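# Hang the packing tape roll on a wall peg

## Task

Pick up the packing tape roll from the top tray of the cart and place it on the shaft of a wall peg that faces the supply shelving, so the roll sits on the shaft and the peg's tip pokes out through it. Then release the roll and back the robot away. The robot must not tip over or be left leaning, and the roll has to stay on the peg on its own, without the robot supporting it.

## Robot and tools

ROBOT. The robot is a Hello Robot Stretch 4 with one arm. It has an omni-wheel base, a lift that travels up a mast, an arm that telescopes forward, a wrist with yaw, pitch and roll joints, and a two-finger gripper. It stands about 1.6 m tall. The rim of the base lies within 0.23 m of the base origin. A loose object may occasionally be nudged by something outside the robot.

FRAMES. The base frame has its origin on the floor below the centre of the base, with x ahead, y to the left and z up. hand_pose is reported in the base frame. It marks a point between the fingertips of the open gripper, and when all wrist joints read zero its axes line up with the base frame. The printed value may be a little off. The odometry frame is the base frame as it was when the scene began. base_odometry is computed from wheel rotation only, so slipping shows up as travel. Heading is positive to the left and runs from -3.142 to 3.142. If turned_by_wheels and turned_by_imu differ by more than about 0.1 rad, the base probably hit something or slipped.

execute_actions. The argument actions is a list holding exactly one action, or none; an empty list only reports state and images. The optional cameras argument picks which images come back: head_camera, head_left_camera, head_right_camera, wrist_camera or all. Leaving it out means all, and [] means none.

An action can contain base, joints, or both, and may also carry pace and contact_limits. Alternatively it can be {"end_of_arm": "enable_torque"} on its own. All motions in one action start at the same moment.

base takes exactly one relative command, measured from where the base last reported itself:
- translate_m: drive straight, forward positive, -2 to 2 m.
- strafe_m: slide sideways, left positive, -2 to 2 m.
- rotate_rad: turn in place, counter-clockwise positive, -3.2 to 3.2 rad.

joints maps joint names to absolute targets:
- lift_m: 0 to 1.2.
- arm_m: extension, 0 to 0.55.
- wrist_yaw_rad: -1.134 to 4.276. 0 points forward, positive turns left, 3.14 is folded back, and above 3.4 the arm may get in the way.
- wrist_pitch_rad: -1.117 to 4.259. 0 is level and 1.57 points straight down.
- wrist_roll_rad: -1.117 to 4.259. At 0 the fingers are at equal height; positive turns clockwise as seen from behind the gripper.
- gripper_m: fingertip gap, -0.038 to 0.141.

Joint targets outside their range are clipped and reported. Any other bad value, or an unknown key, gets the whole call refused. A joint or base left out of an action may keep pushing toward its previous target.

pace is one of slow, default, fast or max. Base speeds for these are 0.1, 0.3, 0.4 and 0.6 m/s and 1, 2, 3 and 4 rad/s. When lift_m is above 0.2, speed is further limited, down to 0.3 m/s and 1 rad/s at 1.2. contact_limits currently accepts only arm_m, from 0 (lightest) to 0.75; the default is 0.5. Each action runs for at most 15 s. If a result reports a stop, the remaining calls in that reply are skipped.

wait takes seconds from 0 to 10 and returns state and images. zoom_image takes camera and region [x0,y0,x1,y1] in pixels of that camera's latest image, at most 504x504. finished_scene takes scene (1 or 2), ends that scene for good and reports whether the task was done. Replying without any tool call ends all remaining scenes.

CAMERAS. head_camera is at the top of the mast, looking ahead and downward; turn the base to look elsewhere. head_left_camera and head_right_camera are steeper fisheye views that also show the base and the arm. wrist_camera looks along the fingers, with the fingertips near the bottom of its image.

RESULTS. base_status and joint_status give the outcome of each motion:
- done: the target was reached. For the base it only means the wheels turned the commanded amount.
- off_target: the part stopped short and may still be pushing.
- contact_stop_at_<key>: the part hit something and holds its position, though the lift, arm or wheels can go slack.
- limit_stop_at_<name>, for example own_body or tilt.
- time_out.
- torque_fault: a wrist or gripper motor has gone limp; send enable_torque to recover it.

on_its_own describes anything the call did not command. There, "held at" gives the held target, not the actual position. lidar_m lists 12 distances in 30-degree sectors, starting straight ahead and going counter-clockwise (4th is left, 7th behind, 10th right). "-" means nothing was seen, or something is closer than 0.25 m. wrist_depth_mm is a 7x7 grid of depths, 100 to 2000 mm. motor_effort gives a percentage, with the peak in brackets. base_tilt is in degrees, with forward and right positive.

GRIPPING. To grip, command gripper_m below the width of the object; squeezing harder pulls the object toward the wrist. The gripper reading and "done" do not prove that anything is held. A firm grip shows up as a clear shift in gripper effort. If the fingertips catch on a surface, raise the lift.

AVOID. Do not turn or drive with more than 1 kg held at arm_m above 0.2, and do not push hard with the gripper held high, as either can tip the robot. A tilt above 6 degrees makes the lift, arm and wheels go slack. Tilting the wrist up (pitch below -0.2) while rolled can trigger self-collision stops. To unfold at the start, send lift_m 0.4 with wrist_yaw_rad 0. Let go of the roll and back away before calling finished_scene.

Each tool is called after "Request:" as name(argument=value, ...), one argument or row to a line, values as JSON.

## Session

I'll start by looking at the current state and camera images.

Request:
execute_actions(
  actions=[],
)

Scene clock: 0.00 s.
base_odometry: x=+0.000 y=+0.000 heading=+0.000 (m, m, rad; odometry frame)
turned_by_wheels: +0.000 (rad since the last result)
turned_by_imu: +0.000 (rad since the last result)
base_tilt: forward=+0.2 right=+0.2 (deg)
lidar_m: 1.97 2.51 2.82 1.83 2.21 1.92 1.64 1.60 1.97 1.56 1.23 1.34
base_status: not commanded
joint_positions: lift_m=+0.129 arm_m=-0.002 wrist_yaw_rad=+3.049 wrist_pitch_rad=-0.018 wrist_roll_rad=+0.016 gripper_m=+0.057
joint_status: not commanded
motor_effort: lift_m=+20 arm_m=+0 wrist_yaw_rad=+1 wrist_pitch_rad=-6 wrist_roll_rad=+2 gripper_m=-3 wheel_0=+0 wheel_1=+0 wheel_2=+0 (%)
hand_pose: x=-0.1098 y=+0.1138 z=+0.3128 quat_wxyz=(+0.046, +0.009, +0.008, +0.999) (m; base frame)
wrist_depth_mm: 140 168 - - - - 1983 / 107 143 - - - - 1863 / 110 143 - - - - - / 120 144 - - - 1921 1863 / 1499 1863 - - - 1863 1756 / 1336 1336 200 1255 200 1118 1060 / 891 831 842 111 820 723 759
pictures: head_camera, head_left_camera, head_right_camera, wrist_camera
Images, in order (width x height): head_camera 420x560, head_left_camera 420x672, head_right_camera 420x672, wrist_camera 616x392.

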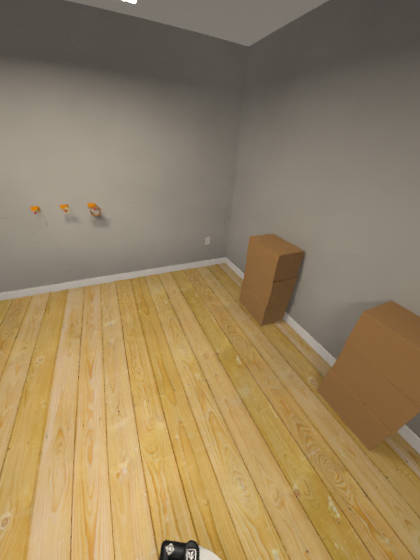

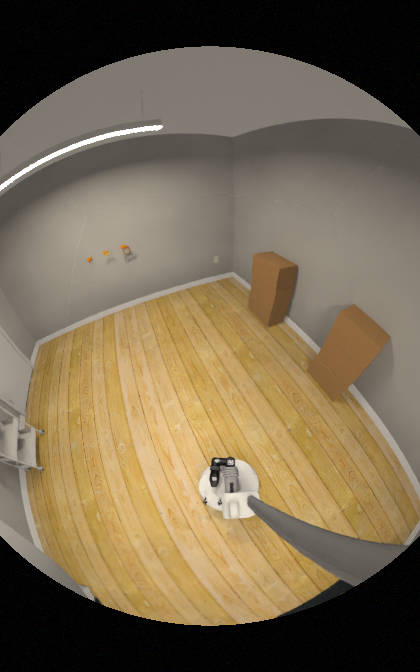

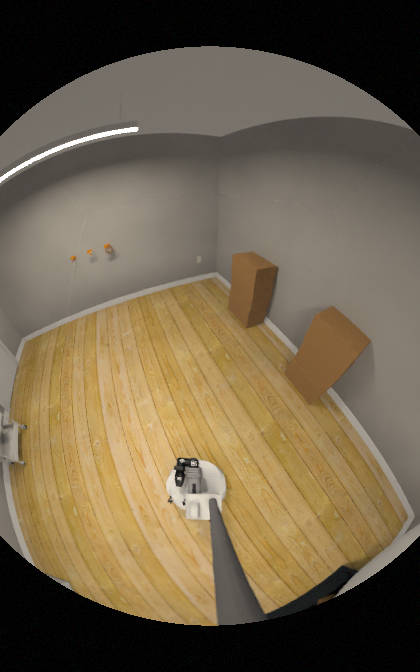

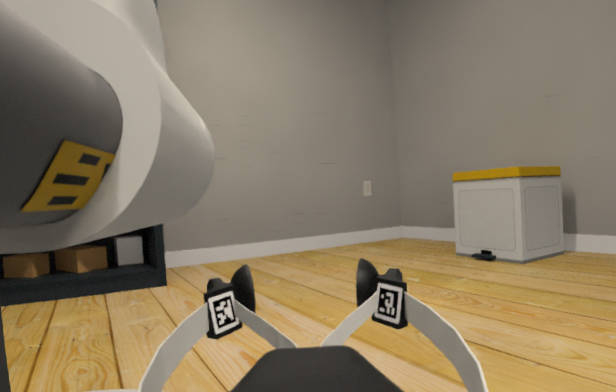

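Request:
zoom_image(
  camera="head_camera",
  region=[0, 170, 140, 250],
)

Request:
zoom_image(
  camera="head_left_camera",
  region=[0, 330, 120, 500],
)

Region (0, 170, 140, 250) of head_camera's 420x560 image, scaled by 3.600, with more detail than that image has; it fills the top 288 rows of this view, and the rest is white.

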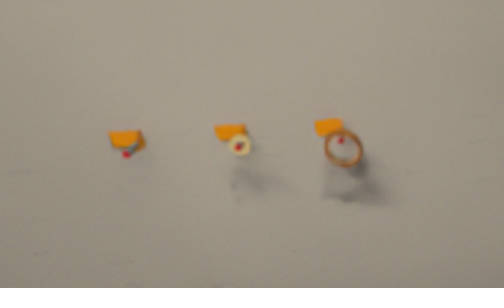

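Region (0, 330, 120, 500) of head_left_camera's 420x672 image, scaled by 2.965, with more detail than that image has; it fills the left 356 columns of this view, and the rest is white.

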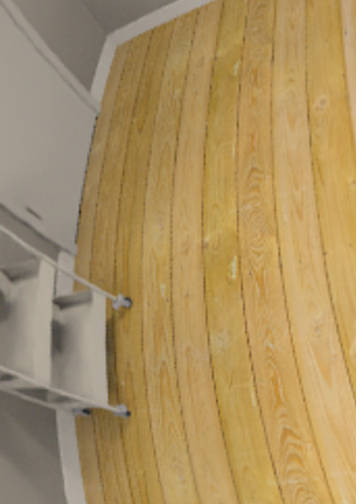

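The three pegs are ahead-left, and the leftmost one is free. The cart is on my left, so I'll turn toward it while unfolding the wrist.

Request:
execute_actions(
  actions=[
    {"base": {"rotate_rad": 1.6}, "joints": {"lift_m": 0.4, "wrist_yaw_rad": 0}},
  ],
)

Scene clock: 8.30 s.
base_odometry: x=+0.000 y=+0.000 heading=+1.600 (m, m, rad; odometry frame)
turned_by_wheels: +1.600 (rad since the last result)
turned_by_imu: +1.614 (rad since the last result)
base_tilt: forward=+0.2 right=+0.2 (deg)
lidar_m: 1.85 2.10 1.91 1.60 1.57 1.97 1.54 1.23 1.33 2.05 2.49 2.77
base_status: done
joint_positions: lift_m=+0.400 arm_m=-0.002 wrist_yaw_rad=+0.001 wrist_pitch_rad=-0.018 wrist_roll_rad=+0.016 gripper_m=+0.057
joint_status: all done
motor_effort: lift_m=+22(23) arm_m=+0(0) wrist_yaw_rad=-1(6) wrist_pitch_rad=-6(4) wrist_roll_rad=+0(1) gripper_m=-2(3) wheel_0=-1(7) wheel_1=-1(4) wheel_2=+0(6) (%)
hand_pose: x=+0.4578 y=-0.0873 z=+0.5831 quat_wxyz=(+1.000, +0.008, -0.009, +0.000) (m; base frame)
wrist_depth_mm: 1708 1863 - - - - - / 1756 1863 - - - - - / 1756 1921 - - - - - / 1756 1863 - - - - - / 1708 1921 - - - - - / 1708 1863 201 1863 200 1921 1756 / 1537 1430 1430 111 1336 1255 1366
pictures: head_camera, head_left_camera, head_right_camera, wrist_camera
Images, in order (width x height): head_camera 420x560, head_left_camera 420x672, head_right_camera 420x672, wrist_camera 616x392.

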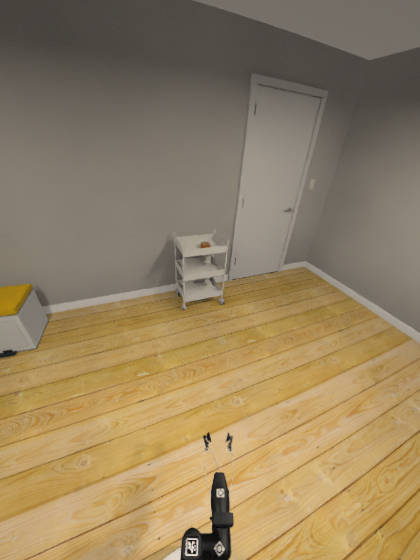

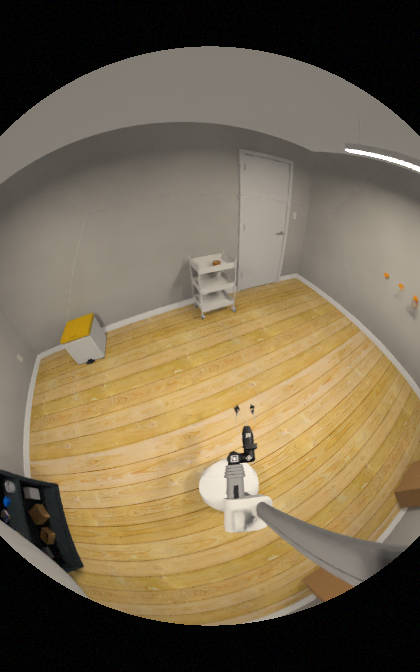

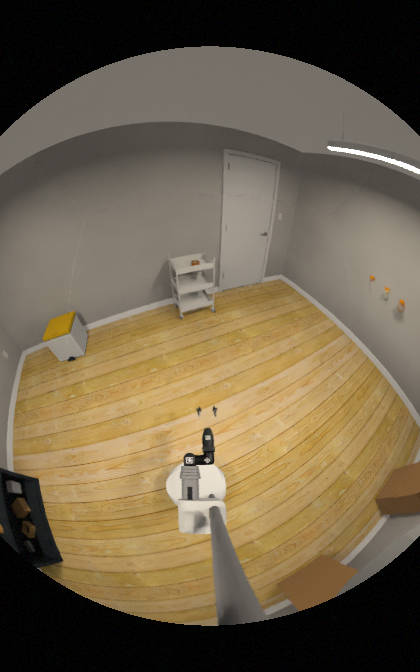

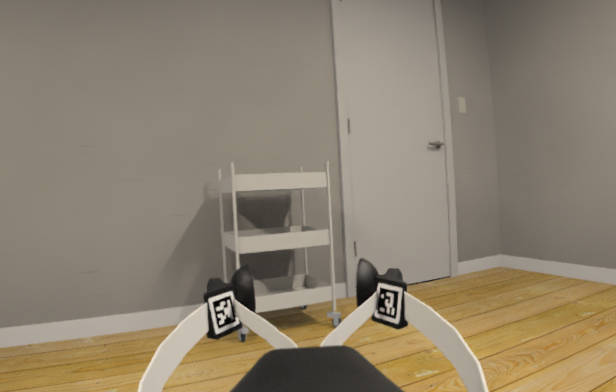

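Request:
zoom_image(
  camera="head_camera",
  region=[150, 210, 260, 320],
)

Region (150, 210, 260, 320) of head_camera's 420x560 image, scaled by 4.582, with more detail than that image has.

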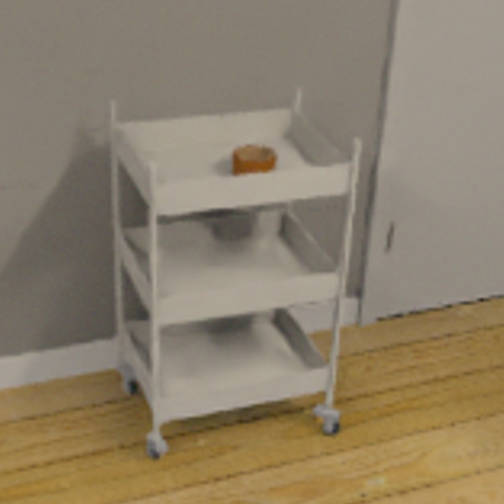

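The roll lies flat in the tray. My plan is to grab it from above across its outer diameter, then pitch the wrist level so the hole faces the peg. I'll drive closer while raising the lift.

Request:
execute_actions(
  actions=[
    {"base": {"translate_m": 1.2}, "joints": {"lift_m": 1.05, "wrist_pitch_rad": 1.57, "gripper_m": 0.141}, "pace": "fast"},
  ],
)

Scene clock: 38.23 s.
base_odometry: x=-0.035 y=+1.200 heading=+1.600 (m, m, rad; odometry frame)
turned_by_wheels: +0.000 (rad since the last result)
turned_by_imu: -0.002 (rad since the last result)
base_tilt: forward=+0.1 right=+0.2 (deg)
lidar_m: 0.68 0.67 1.19 1.41 2.19 2.27 2.38 2.33 2.52 2.17 2.19 1.34
base_status: done
joint_positions: lift_m=+1.050 arm_m=-0.002 wrist_yaw_rad=+0.000 wrist_pitch_rad=+1.570 wrist_roll_rad=+0.016 gripper_m=+0.141
joint_status: all done
motor_effort: lift_m=+21(20) arm_m=+0(0) wrist_yaw_rad=+1(0) wrist_pitch_rad=+2(0) wrist_roll_rad=-1(1) gripper_m=-1(4) wheel_0=-2(6) wheel_1=-2(7) wheel_2=+1(12) (%)
hand_pose: x=+0.1696 y=-0.0874 z=+0.9396 quat_wxyz=(+0.707, +0.006, +0.707, -0.006) (m; base frame)
wrist_depth_mm: 1138 1138 1182 1160 1160 1160 1138 / 1160 1138 1160 1182 1182 1138 1182 / 1138 1160 1160 1160 1205 1160 1205 / 1160 1160 1160 1160 1182 1160 1205 / 1182 1182 960 976 1182 1182 1182 / 1138 216 976 960 1205 1205 1205 / 1160 1160 1205 111 1160 1229 1182
pictures: head_camera, head_left_camera, head_right_camera, wrist_camera
Images, in order (width x height): head_camera 420x560, head_left_camera 420x672, head_right_camera 420x672, wrist_camera 616x392.

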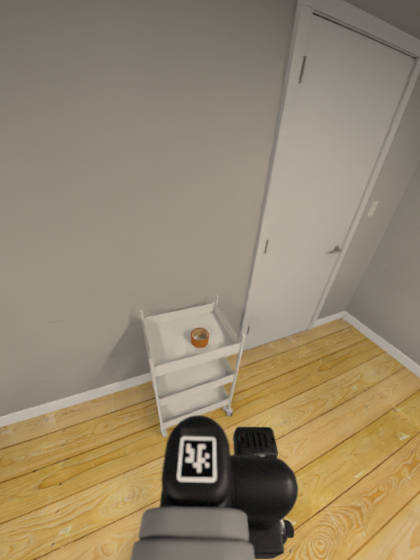

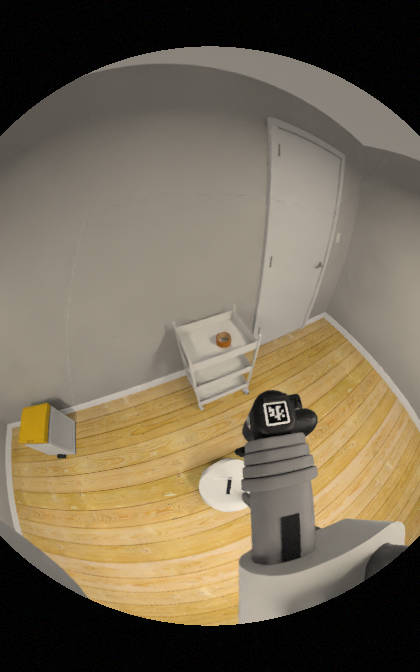

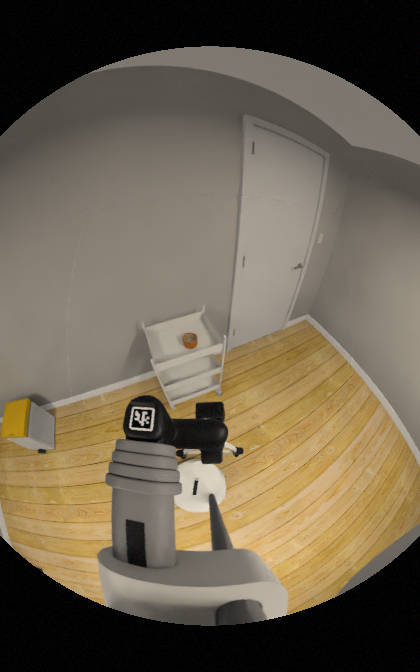

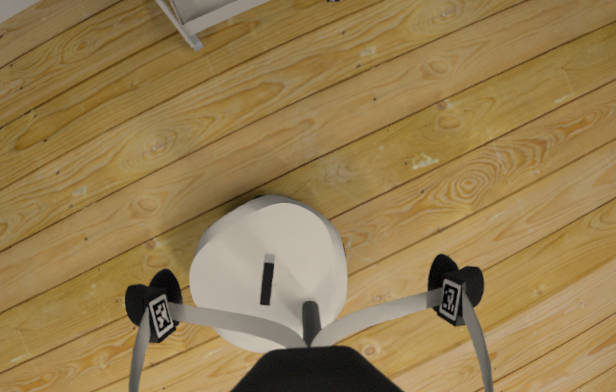

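Request:
execute_actions(
  actions=[
    {"base": {"rotate_rad": 0.14}, "joints": {"arm_m": 0.2}, "pace": "fast"},
  ],
  cameras=["head_camera", "wrist_camera"],
)

Request:
execute_actions(
  actions=[
    {"base": {"translate_m": 0.3}, "joints": {"arm_m": 0.38}, "pace": "fast"},
  ],
)

Scene clock: 68.77 s.
base_odometry: x=-0.035 y=+1.200 heading=+1.739 (m, m, rad; odometry frame)
turned_by_wheels: +0.140 (rad since the last result)
turned_by_imu: +0.142 (rad since the last result)
base_tilt: forward=+0.2 right=+0.3 (deg)
lidar_m: 0.66 1.08 1.27 1.40 2.20 2.42 2.34 2.36 2.53 2.15 2.18 0.78
base_status: done
joint_positions: lift_m=+1.050 arm_m=+0.199 wrist_yaw_rad=+0.000 wrist_pitch_rad=+1.570 wrist_roll_rad=+0.016 gripper_m=+0.141
joint_status: all done
motor_effort: lift_m=+21(21) arm_m=+6(8) wrist_yaw_rad=+1(1) wrist_pitch_rad=+1(2) wrist_roll_rad=-1(1) gripper_m=+0(2) wheel_0=-1(2) wheel_1=-1(5) wheel_2=-1(5) (%)
hand_pose: x=+0.3701 y=-0.0874 z=+0.9396 quat_wxyz=(+0.707, +0.006, +0.707, -0.006) (m; base frame)
wrist_depth_mm: 1118 1160 750 759 1138 1160 1182 / 1160 1182 1078 1138 1182 1182 1182 / 1138 1182 1160 1182 1182 1205 1205 / 1160 1160 1182 1160 1160 1182 1205 / 1160 1160 1138 1138 1205 1205 1182 / 1160 216 960 960 1205 1182 1205 / 1138 1182 960 111 1182 1229 1205
pictures: head_camera, wrist_camera
Images, in order (width x height): head_camera 420x560, wrist_camera 616x392.

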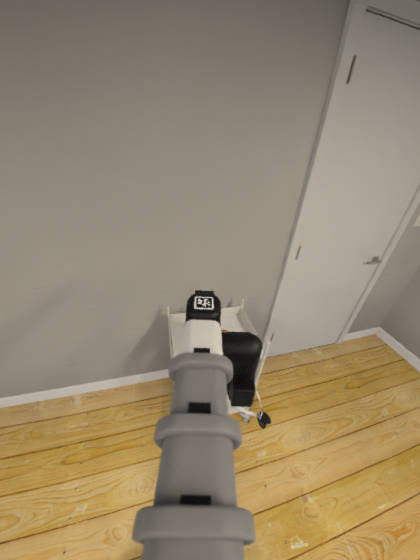

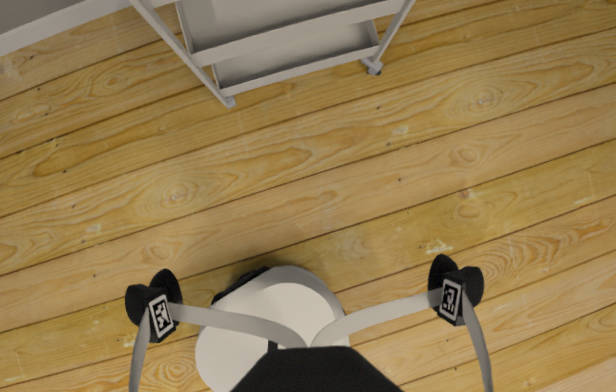

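Scene clock: 71.10 s.
base_odometry: x=-0.085 y=+1.495 heading=+1.739 (m, m, rad; odometry frame)
turned_by_wheels: +0.000 (rad since the last result)
turned_by_imu: +0.000 (rad since the last result)
base_tilt: forward=+0.2 right=+0.2 (deg)
lidar_m: 0.36 0.35 0.93 1.38 2.39 2.51 2.62 2.74 2.34 2.09 1.62 0.45
base_status: done
joint_positions: lift_m=+1.050 arm_m=+0.379 wrist_yaw_rad=+0.000 wrist_pitch_rad=+1.570 wrist_roll_rad=+0.016 gripper_m=+0.141
joint_status: all done
motor_effort: lift_m=+21(21) arm_m=+6(8) wrist_yaw_rad=+1(2) wrist_pitch_rad=+1(2) wrist_roll_rad=+0(0) gripper_m=-1(1) wheel_0=+0(6) wheel_1=+1(6) wheel_2=+0(8) (%)
hand_pose: x=+0.5501 y=-0.0874 z=+0.9396 quat_wxyz=(+0.707, +0.006, +0.707, -0.006) (m; base frame)
wrist_depth_mm: 430 484 574 627 504 960 1205 / 525 597 500 500 500 1182 1182 / 699 500 500 508 508 1182 1182 / 1138 500 500 500 504 1182 1182 / 1182 504 504 508 508 512 1229 / 1182 215 508 508 508 430 1205 / 1160 508 488 111 1182 1182 1205
pictures: head_camera, head_left_camera, head_right_camera, wrist_camera
Images, in order (width x height): head_camera 420x560, head_left_camera 420x672, head_right_camera 420x672, wrist_camera 616x392.

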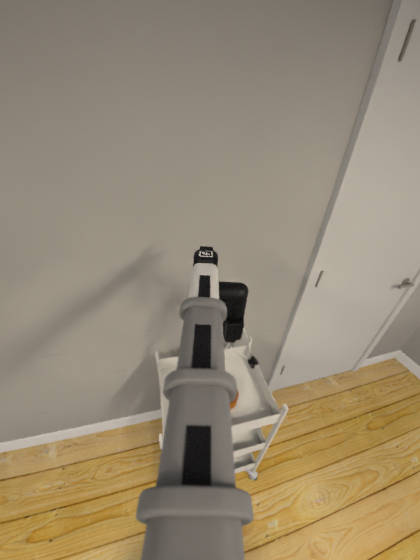

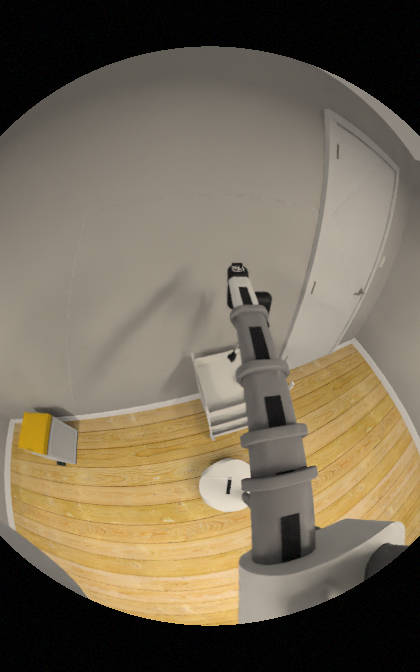

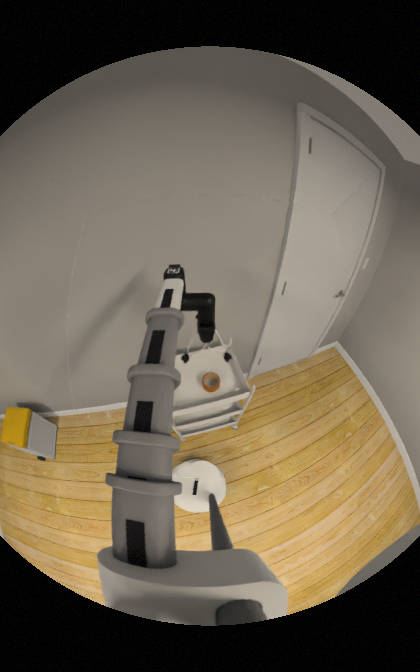

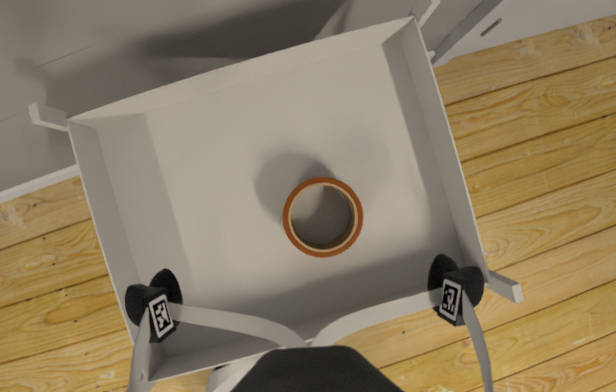

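Request:
execute_actions(
  actions=[
    {"base": {"strafe_m": -0.025}, "joints": {"arm_m": 0.40, "lift_m": 0.88}},
  ],
  cameras=["head_right_camera", "wrist_camera"],
)

Scene clock: 85.93 s.
base_odometry: x=-0.061 y=+1.499 heading=+1.739 (m, m, rad; odometry frame)
turned_by_wheels: +0.000 (rad since the last result)
turned_by_imu: +0.001 (rad since the last result)
base_tilt: forward=+0.2 right=+0.2 (deg)
lidar_m: 0.39 0.39 0.96 1.40 2.42 2.50 2.62 2.71 2.28 2.07 1.62 0.46
base_status: done
joint_positions: lift_m=+0.880 arm_m=+0.399 wrist_yaw_rad=+0.000 wrist_pitch_rad=+1.570 wrist_roll_rad=+0.016 gripper_m=+0.141
joint_status: all done
motor_effort: lift_m=+16(19) arm_m=+6(8) wrist_yaw_rad=+1(1) wrist_pitch_rad=+1(3) wrist_roll_rad=+1(0) gripper_m=+3(4) wheel_0=+0(7) wheel_1=+0(10) wheel_2=-1(1) (%)
hand_pose: x=+0.5700 y=-0.0874 z=+0.7700 quat_wxyz=(+0.707, +0.006, +0.707, -0.006) (m; base frame)
wrist_depth_mm: 402 291 309 332 330 750 1025 / 300 327 330 330 330 329 1008 / 327 329 330 332 334 336 1025 / 330 330 330 332 336 336 1025 / 329 329 332 334 336 336 1025 / 329 216 334 300 336 322 654 / 332 332 334 111 338 309 289
pictures: head_right_camera, wrist_camera
Images, in order (width x height): head_right_camera 420x672, wrist_camera 616x392.

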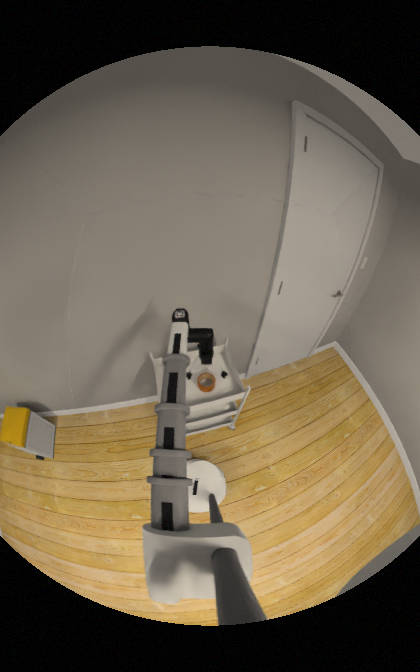

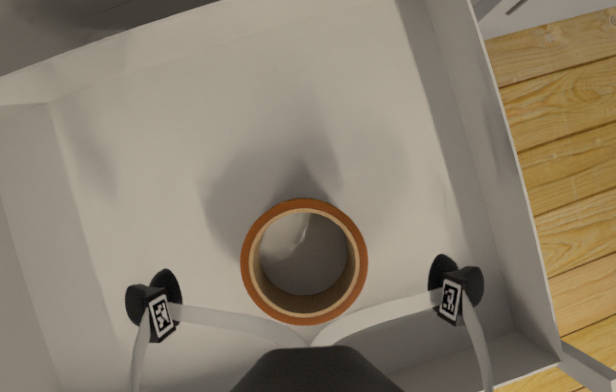

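Request:
zoom_image(
  camera="wrist_camera",
  region=[100, 180, 516, 392],
)

Region (100, 180, 516, 392) of wrist_camera's 616x392 image, scaled by 1.212; it fills the top 257 rows of this view, and the rest is white.

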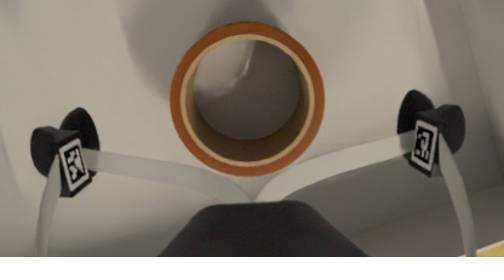

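Request:
execute_actions(
  actions=[
    {"joints": {"lift_m": 0.80}},
  ],
  cameras=["head_right_camera", "wrist_camera"],
)

Scene clock: 102.10 s.
base_odometry: x=-0.061 y=+1.499 heading=+1.739 (m, m, rad; odometry frame)
turned_by_wheels: +0.000 (rad since the last result)
turned_by_imu: +0.001 (rad since the last result)
base_tilt: forward=+0.2 right=+0.2 (deg)
lidar_m: 0.37 0.37 0.97 1.41 2.41 2.53 2.63 2.71 2.33 2.06 1.59 0.44
base_status: not commanded
joint_positions: lift_m=+0.800 arm_m=+0.399 wrist_yaw_rad=+0.000 wrist_pitch_rad=+1.570 wrist_roll_rad=+0.016 gripper_m=+0.141
joint_status: all done
motor_effort: lift_m=+17(15) arm_m=+6(6) wrist_yaw_rad=+1(1) wrist_pitch_rad=+0(0) wrist_roll_rad=+0(0) gripper_m=+3(3) wheel_0=+0(0) wheel_1=+0(0) wheel_2=-1(1) (%)
hand_pose: x=+0.5700 y=-0.0874 z=+0.6899 quat_wxyz=(+0.707, +0.006, +0.707, -0.006) (m; base frame)
wrist_depth_mm: 234 249 250 251 252 252 208 / 247 249 251 252 252 254 213 / 249 250 252 253 253 254 226 / 250 251 252 253 254 254 242 / 250 252 252 253 255 256 256 / 251 216 204 255 220 258 257 / 251 252 254 111 258 258 259
pictures: head_right_camera, wrist_camera
Images, in order (width x height): head_right_camera 420x672, wrist_camera 616x392.

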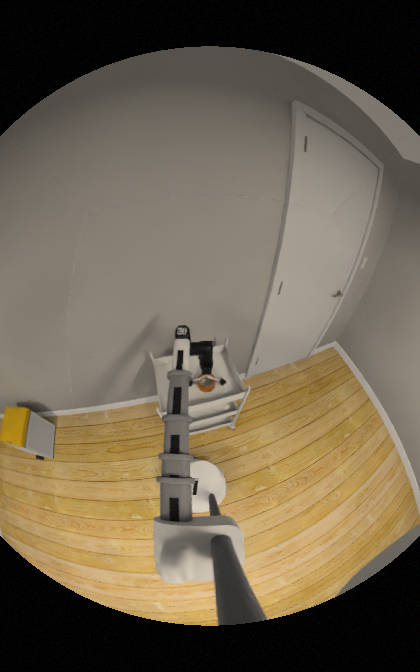

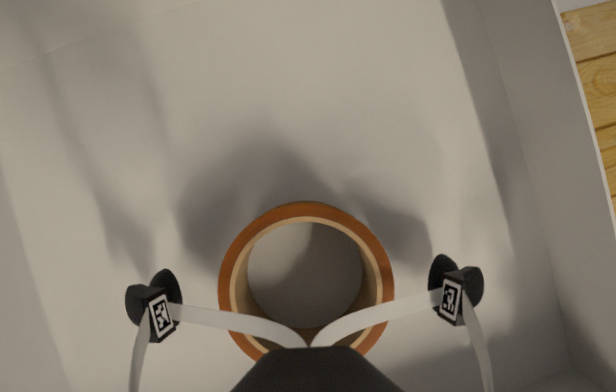

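Request:
zoom_image(
  camera="wrist_camera",
  region=[110, 190, 310, 392],
)

Request:
zoom_image(
  camera="head_right_camera",
  region=[150, 320, 260, 430],
)

Region (110, 190, 310, 392) of wrist_camera's 616x392 image, scaled by 2.495; it fills the left 499 columns of this view, and the rest is white.

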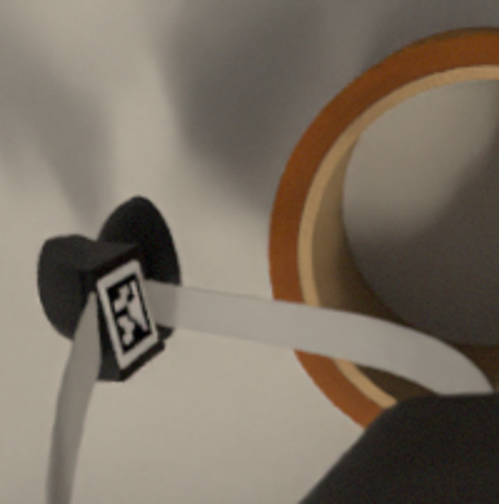

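Region (150, 320, 260, 430) of head_right_camera's 420x672 image, scaled by 4.582, with more detail than that image has.

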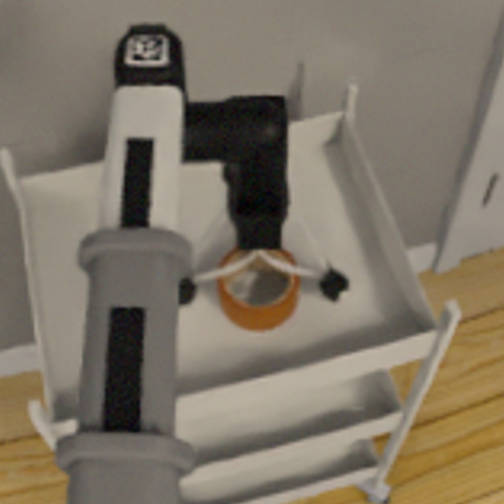

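Request:
execute_actions(
  actions=[
    {"joints": {"lift_m": 0.793, "arm_m": 0.403, "gripper_m": 0.105}},
  ],
  cameras=["head_right_camera", "wrist_camera"],
)

Scene clock: 123.67 s.
base_odometry: x=-0.061 y=+1.499 heading=+1.739 (m, m, rad; odometry frame)
turned_by_wheels: +0.000 (rad since the last result)
turned_by_imu: +0.001 (rad since the last result)
base_tilt: forward=+0.2 right=+0.2 (deg)
lidar_m: 0.39 0.39 0.96 1.41 2.41 2.49 2.63 2.71 2.30 2.08 1.61 0.46
base_status: not commanded
joint_positions: lift_m=+0.793 arm_m=+0.402 wrist_yaw_rad=+0.000 wrist_pitch_rad=+1.570 wrist_roll_rad=+0.016 gripper_m=+0.105
joint_status: all done
motor_effort: lift_m=+17(20) arm_m=+7(7) wrist_yaw_rad=+1(1) wrist_pitch_rad=-1(1) wrist_roll_rad=+1(0) gripper_m=-3(3) wheel_0=+0(0) wheel_1=+0(0) wheel_2=-1(1) (%)
hand_pose: x=+0.5730 y=-0.0874 z=+0.6830 quat_wxyz=(+0.707, +0.006, +0.707, -0.006) (m; base frame)
wrist_depth_mm: 229 241 243 246 244 247 - / 242 241 244 244 246 247 213 / 243 243 245 246 246 248 225 / 243 244 246 246 247 248 241 / 244 244 247 248 247 250 250 / 245 245 196 247 198 251 252 / 245 246 248 111 249 252 251
pictures: head_right_camera, wrist_camera
Images, in order (width x height): head_right_camera 420x672, wrist_camera 616x392.

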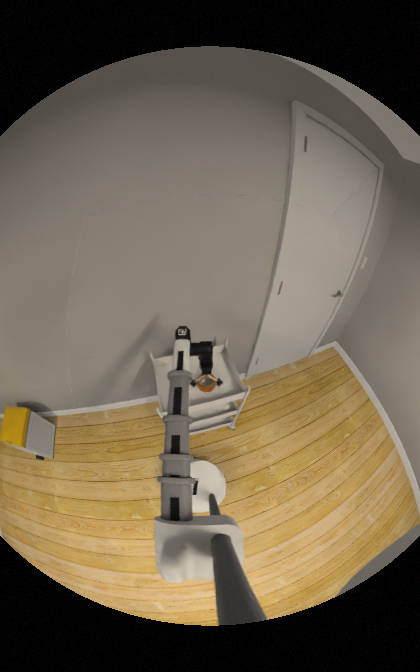

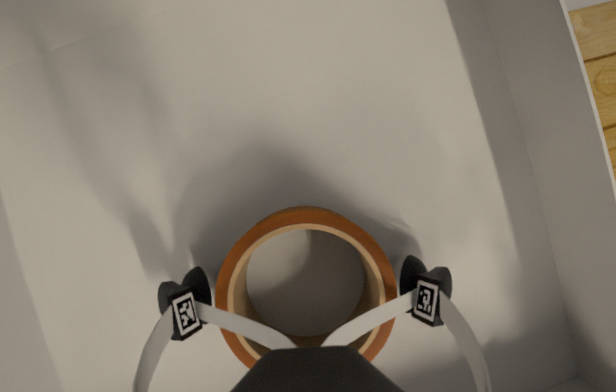

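Request:
execute_actions(
  actions=[
    {"joints": {"gripper_m": 0.045}},
  ],
  cameras=["head_right_camera", "wrist_camera"],
)

Scene clock: 128.73 s.
base_odometry: x=-0.061 y=+1.499 heading=+1.739 (m, m, rad; odometry frame)
turned_by_wheels: +0.000 (rad since the last result)
turned_by_imu: +0.001 (rad since the last result)
base_tilt: forward=+0.2 right=+0.2 (deg)
lidar_m: 0.37 0.36 0.95 1.40 2.40 2.52 2.60 2.70 2.29 2.07 1.59 0.44
base_status: not commanded
joint_positions: lift_m=+0.793 arm_m=+0.402 wrist_yaw_rad=+0.000 wrist_pitch_rad=+1.570 wrist_roll_rad=+0.016 gripper_m=+0.045
joint_status: all done
motor_effort: lift_m=+17(16) arm_m=+7(7) wrist_yaw_rad=+1(1) wrist_pitch_rad=+2(1) wrist_roll_rad=+0(1) gripper_m=-17(17) wheel_0=+1(0) wheel_1=+0(0) wheel_2=-1(1) (%)
hand_pose: x=+0.5730 y=-0.0874 z=+0.6829 quat_wxyz=(+0.707, +0.006, +0.707, -0.006) (m; base frame)
wrist_depth_mm: 229 241 241 244 246 245 - / 239 243 243 244 245 246 214 / 241 242 244 246 247 248 225 / 243 244 244 245 247 248 242 / 243 243 247 247 248 249 250 / 243 244 195 248 191 249 250 / 245 245 247 111 249 250 252
pictures: head_right_camera, wrist_camera
Images, in order (width x height): head_right_camera 420x672, wrist_camera 616x392.

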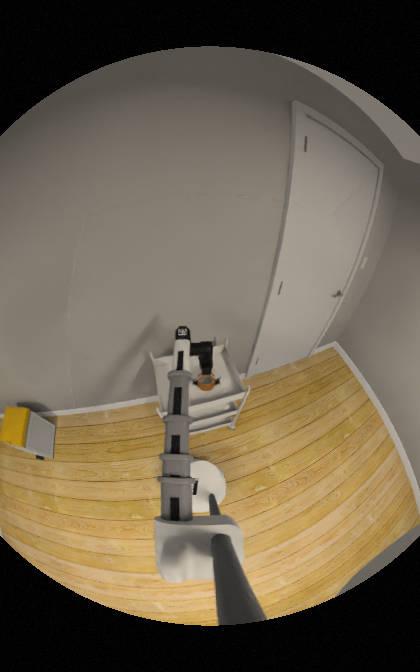

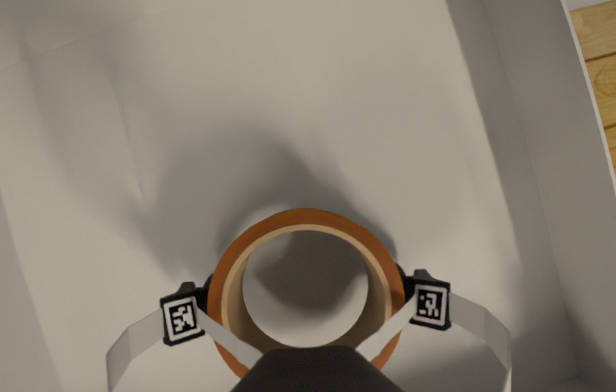

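The grip is firm (gripper effort −17). Now I'll lift clear of the tray.

Request:
execute_actions(
  actions=[
    {"joints": {"lift_m": 0.93}},
  ],
  cameras=["head_right_camera", "wrist_camera"],
)

Scene clock: 134.90 s.
base_odometry: x=-0.061 y=+1.499 heading=+1.739 (m, m, rad; odometry frame)
turned_by_wheels: +0.000 (rad since the last result)
turned_by_imu: +0.001 (rad since the last result)
base_tilt: forward=+0.2 right=+0.2 (deg)
lidar_m: 0.38 0.38 0.95 1.38 2.42 2.50 2.62 2.72 2.30 2.06 1.61 0.47
base_status: not commanded
joint_positions: lift_m=+0.930 arm_m=+0.402 wrist_yaw_rad=+0.000 wrist_pitch_rad=+1.570 wrist_roll_rad=+0.016 gripper_m=+0.045
joint_status: all done
motor_effort: lift_m=+23(24) arm_m=+6(6) wrist_yaw_rad=+1(2) wrist_pitch_rad=+0(0) wrist_roll_rad=+2(0) gripper_m=-17(17) wheel_0=+1(0) wheel_1=+0(0) wheel_2=+0(0) (%)
hand_pose: x=+0.5730 y=-0.0874 z=+0.8195 quat_wxyz=(+0.707, +0.006, +0.707, -0.006) (m; base frame)
wrist_depth_mm: 404 455 410 364 379 866 1060 / 455 368 379 379 382 1060 1060 / 375 377 379 384 384 1060 1078 / 379 382 382 382 387 387 1060 / 375 379 382 384 387 389 1060 / 364 379 194 382 191 327 1060 / 349 379 384 111 332 353 315
pictures: head_right_camera, wrist_camera
Images, in order (width x height): head_right_camera 420x672, wrist_camera 616x392.

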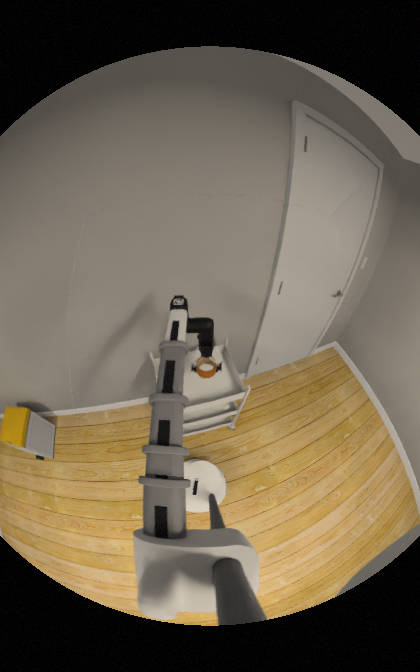

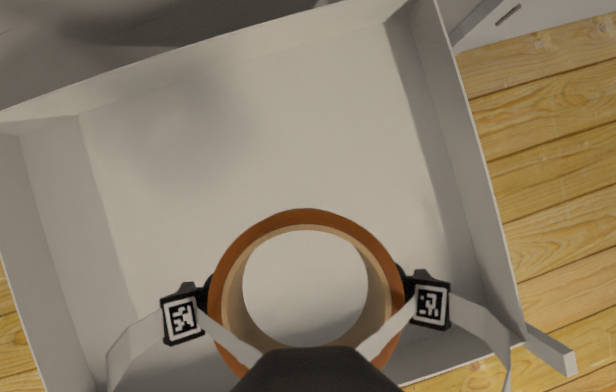

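Request:
execute_actions(
  actions=[
    {"base": {"translate_m": -0.85}, "joints": {"arm_m": 0.02}, "pace": "fast"},
  ],
  cameras=["head_right_camera", "wrist_camera"],
)

Request:
execute_actions(
  actions=[
    {"base": {"rotate_rad": -1.38}, "joints": {"lift_m": 0.62, "wrist_pitch_rad": 0.0}},
  ],
)

Scene clock: 168.30 s.
base_odometry: x=+0.082 y=+0.661 heading=+1.739 (m, m, rad; odometry frame)
turned_by_wheels: +0.000 (rad since the last result)
turned_by_imu: +0.004 (rad since the last result)
base_tilt: forward=+0.2 right=+0.3 (deg)
lidar_m: 1.21 1.61 1.61 2.45 1.96 2.25 1.80 1.80 2.08 2.18 2.27 1.89
base_status: done
joint_positions: lift_m=+0.930 arm_m=+0.021 wrist_yaw_rad=+0.000 wrist_pitch_rad=+1.570 wrist_roll_rad=+0.016 gripper_m=+0.045
joint_status: all done
motor_effort: lift_m=+22(23) arm_m=-6(7) wrist_yaw_rad=+1(1) wrist_pitch_rad=+2(1) wrist_roll_rad=+0(1) gripper_m=-18(17) wheel_0=+1(5) wheel_1=+1(5) wheel_2=-1(11) (%)
hand_pose: x=+0.1922 y=-0.0874 z=+0.8195 quat_wxyz=(+0.707, +0.006, +0.707, -0.006) (m; base frame)
wrist_depth_mm: 1025 1042 1042 1025 1042 1060 1042 / 1025 1042 1042 1025 1042 1060 1042 / 1060 1025 1025 1042 1060 1042 1042 / 1042 1060 1042 1042 1042 1060 1060 / 1025 1078 831 842 1078 1078 1060 / 1060 1060 195 842 191 1098 1078 / 1042 1042 842 111 1060 1060 1078
pictures: head_right_camera, wrist_camera
Images, in order (width x height): head_right_camera 420x672, wrist_camera 616x392.

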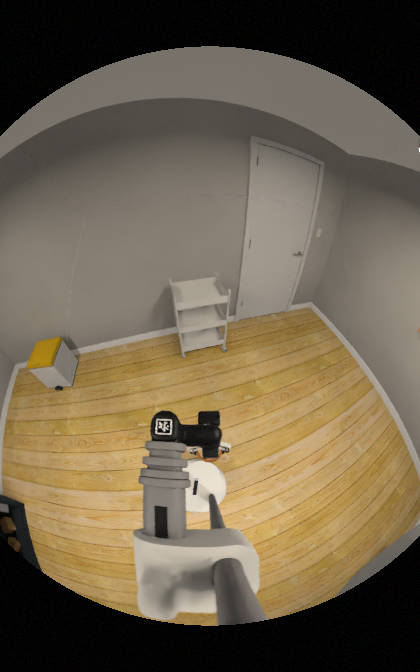

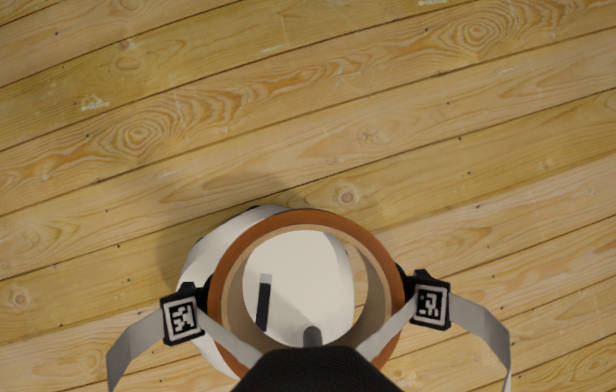

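Scene clock: 170.60 s.
base_odometry: x=+0.082 y=+0.661 heading=+0.359 (m, m, rad; odometry frame)
turned_by_wheels: -1.380 (rad since the last result)
turned_by_imu: -1.391 (rad since the last result)
base_tilt: forward=+0.2 right=+0.2 (deg)
lidar_m: 2.12 2.34 1.26 1.23 1.66 1.66 1.96 1.97 2.24 1.78 2.05 2.43
base_status: done
joint_positions: lift_m=+0.620 arm_m=+0.021 wrist_yaw_rad=+0.000 wrist_pitch_rad=+0.003 wrist_roll_rad=+0.016 gripper_m=+0.045
joint_status: all done
motor_effort: lift_m=+17(26) arm_m=-6(6) wrist_yaw_rad=+1(0) wrist_pitch_rad=-9(13) wrist_roll_rad=+0(2) gripper_m=-19(17) wheel_0=-1(5) wheel_1=+0(7) wheel_2=+1(6) (%)
hand_pose: x=+0.4805 y=-0.0874 z=+0.7974 quat_wxyz=(+1.000, +0.008, +0.002, +0.000) (m; base frame)
wrist_depth_mm: 1983 1983 - - - - - / 1863 1983 - - - - - / 1983 1983 - - - - - / 1983 - - - - - - / 1921 - - - - - - / 1983 - 193 - 191 - - / 1983 1708 1708 111 1661 1618 1661
pictures: head_camera, head_left_camera, head_right_camera, wrist_camera
Images, in order (width x height): head_camera 420x560, head_left_camera 420x672, head_right_camera 420x672, wrist_camera 616x392.

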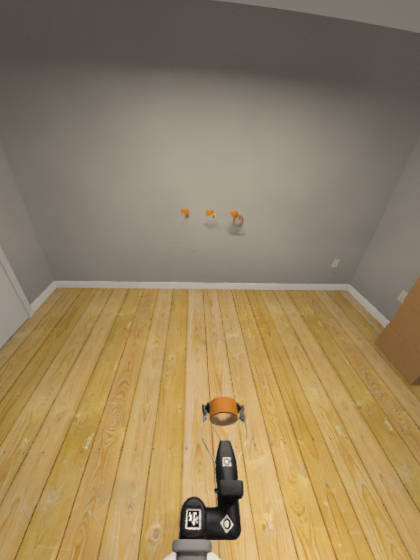

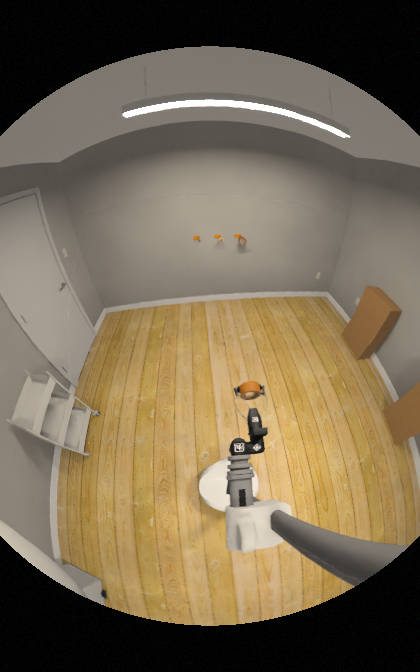

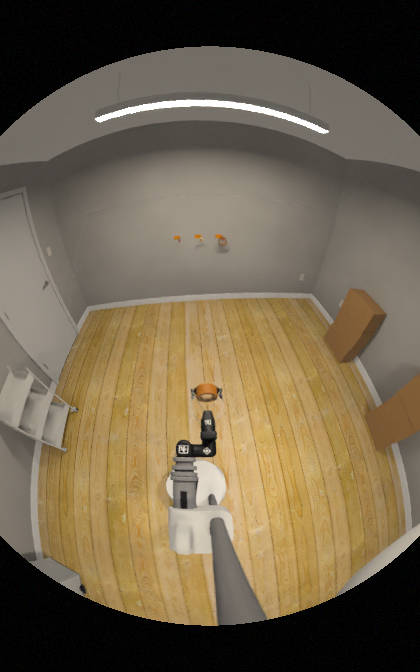

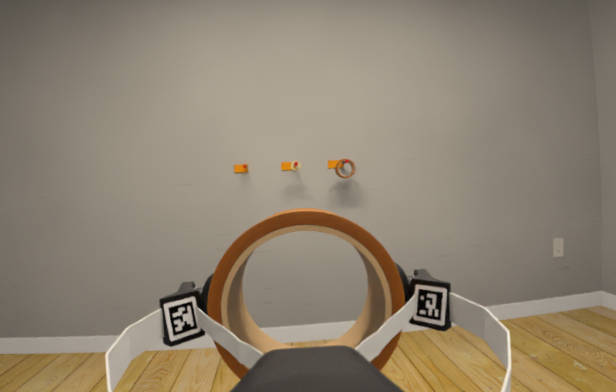

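Request:
zoom_image(
  camera="head_camera",
  region=[165, 195, 265, 245],
)

Request:
zoom_image(
  camera="wrist_camera",
  region=[210, 140, 380, 210],
)

Region (165, 195, 265, 245) of head_camera's 420x560 image, scaled by 5.040, with more detail than that image has.

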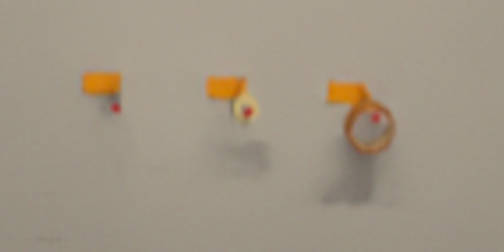

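Region (210, 140, 380, 210) of wrist_camera's 616x392 image, scaled by 2.965; it fills the top 208 rows of this view, and the rest is white.

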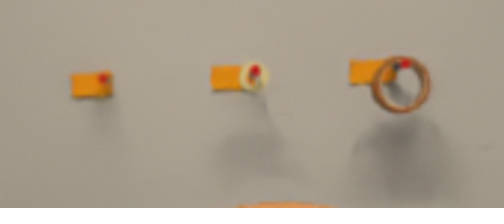

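Request:
execute_actions(
  actions=[
    {"base": {"rotate_rad": 0.12}, "joints": {"lift_m": 0.68}},
  ],
  cameras=["head_camera", "wrist_camera"],
)

Request:
execute_actions(
  actions=[
    {"base": {"translate_m": 1.15}, "joints": {"lift_m": 0.72}, "pace": "fast"},
  ],
)

Scene clock: 204.33 s.
base_odometry: x=+0.082 y=+0.661 heading=+0.479 (m, m, rad; odometry frame)
turned_by_wheels: +0.120 (rad since the last result)
turned_by_imu: +0.122 (rad since the last result)
base_tilt: forward=+0.2 right=+0.2 (deg)
lidar_m: 2.20 2.17 1.24 1.22 1.63 1.75 1.95 2.10 2.16 1.78 2.02 2.21
base_status: done
joint_positions: lift_m=+0.680 arm_m=+0.021 wrist_yaw_rad=+0.000 wrist_pitch_rad=+0.003 wrist_roll_rad=+0.016 gripper_m=+0.045
joint_status: all done
motor_effort: lift_m=+22(24) arm_m=-6(6) wrist_yaw_rad=+1(1) wrist_pitch_rad=-9(10) wrist_roll_rad=+1(1) gripper_m=-16(15) wheel_0=+1(1) wheel_1=+0(4) wheel_2=+0(5) (%)
hand_pose: x=+0.4805 y=-0.0874 z=+0.8570 quat_wxyz=(+1.000, +0.008, +0.002, +0.000) (m; base frame)
wrist_depth_mm: - - - - - 1983 1983 / - - - - - - - / - - - - - - - / - - - - - - - / - - - - - - - / - - 194 - 191 - - / - 1863 1863 111 1756 1808 1756
pictures: head_camera, wrist_camera
Images, in order (width x height): head_camera 420x560, wrist_camera 616x392.

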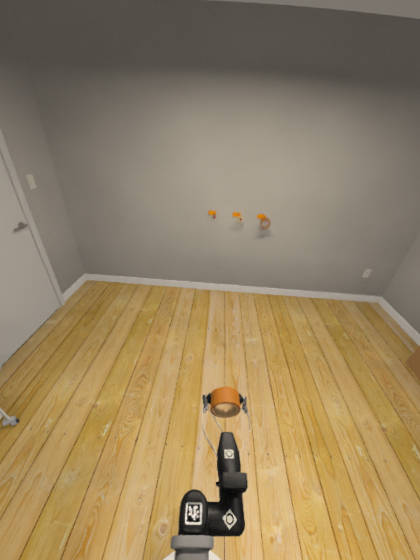

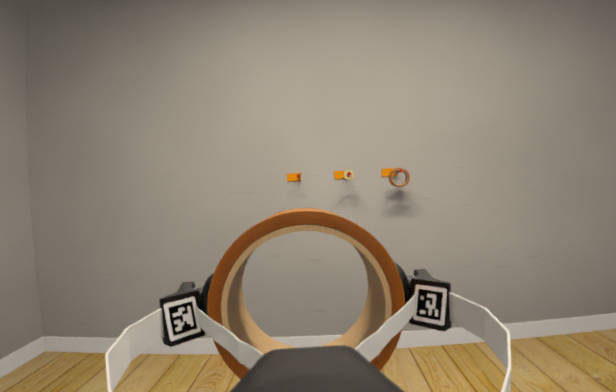

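Scene clock: 208.63 s.
base_odometry: x=+1.102 y=+1.192 heading=+0.479 (m, m, rad; odometry frame)
turned_by_wheels: +0.000 (rad since the last result)
turned_by_imu: -0.003 (rad since the last result)
base_tilt: forward=+0.2 right=+0.2 (deg)
lidar_m: 1.06 1.24 1.57 1.54 1.25 2.37 3.47 2.97 2.11 1.83 1.55 1.05
base_status: done
joint_positions: lift_m=+0.720 arm_m=+0.021 wrist_yaw_rad=+0.000 wrist_pitch_rad=+0.003 wrist_roll_rad=+0.016 gripper_m=+0.045
joint_status: all done
motor_effort: lift_m=+22(23) arm_m=-6(6) wrist_yaw_rad=+1(1) wrist_pitch_rad=-10(7) wrist_roll_rad=-1(0) gripper_m=-20(18) wheel_0=+0(6) wheel_1=-1(5) wheel_2=+1(10) (%)
hand_pose: x=+0.4805 y=-0.0874 z=+0.8971 quat_wxyz=(+1.000, +0.008, +0.002, +0.000) (m; base frame)
wrist_depth_mm: 904 931 917 904 904 891 878 / 931 917 904 904 904 891 878 / 931 917 931 904 904 891 878 / 917 917 917 904 904 891 891 / 931 931 946 904 904 891 891 / 946 917 193 931 191 917 904 / 946 946 931 111 904 917 904
pictures: head_camera, head_left_camera, head_right_camera, wrist_camera
Images, in order (width x height): head_camera 420x560, head_left_camera 420x672, head_right_camera 420x672, wrist_camera 616x392.

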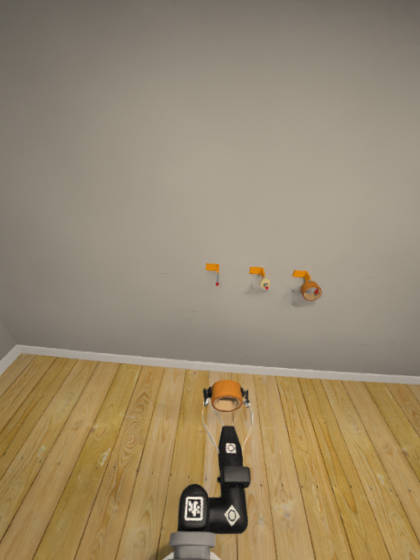

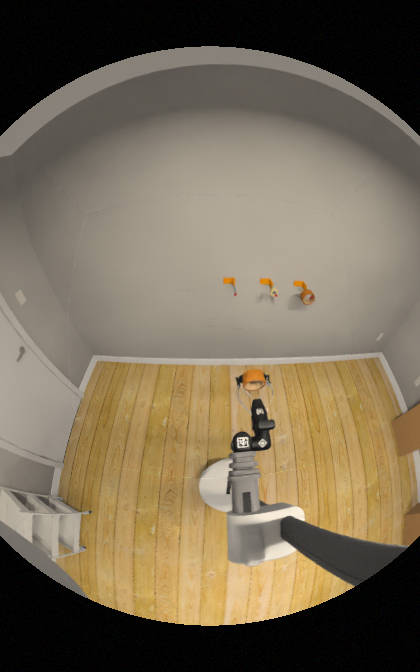

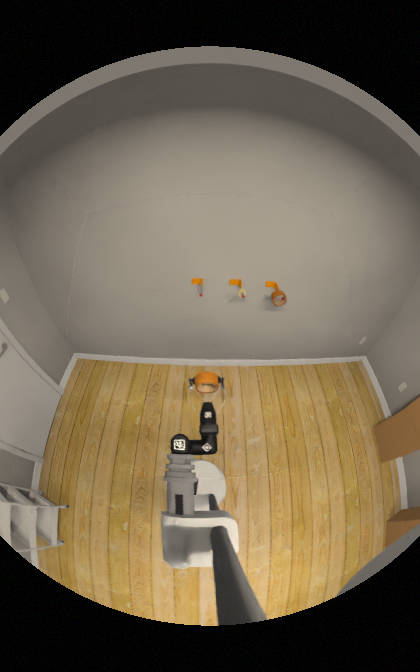

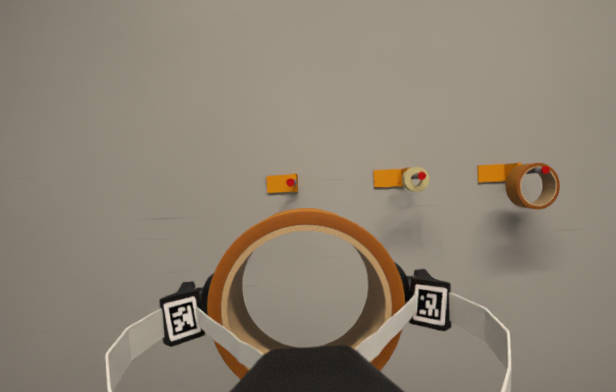

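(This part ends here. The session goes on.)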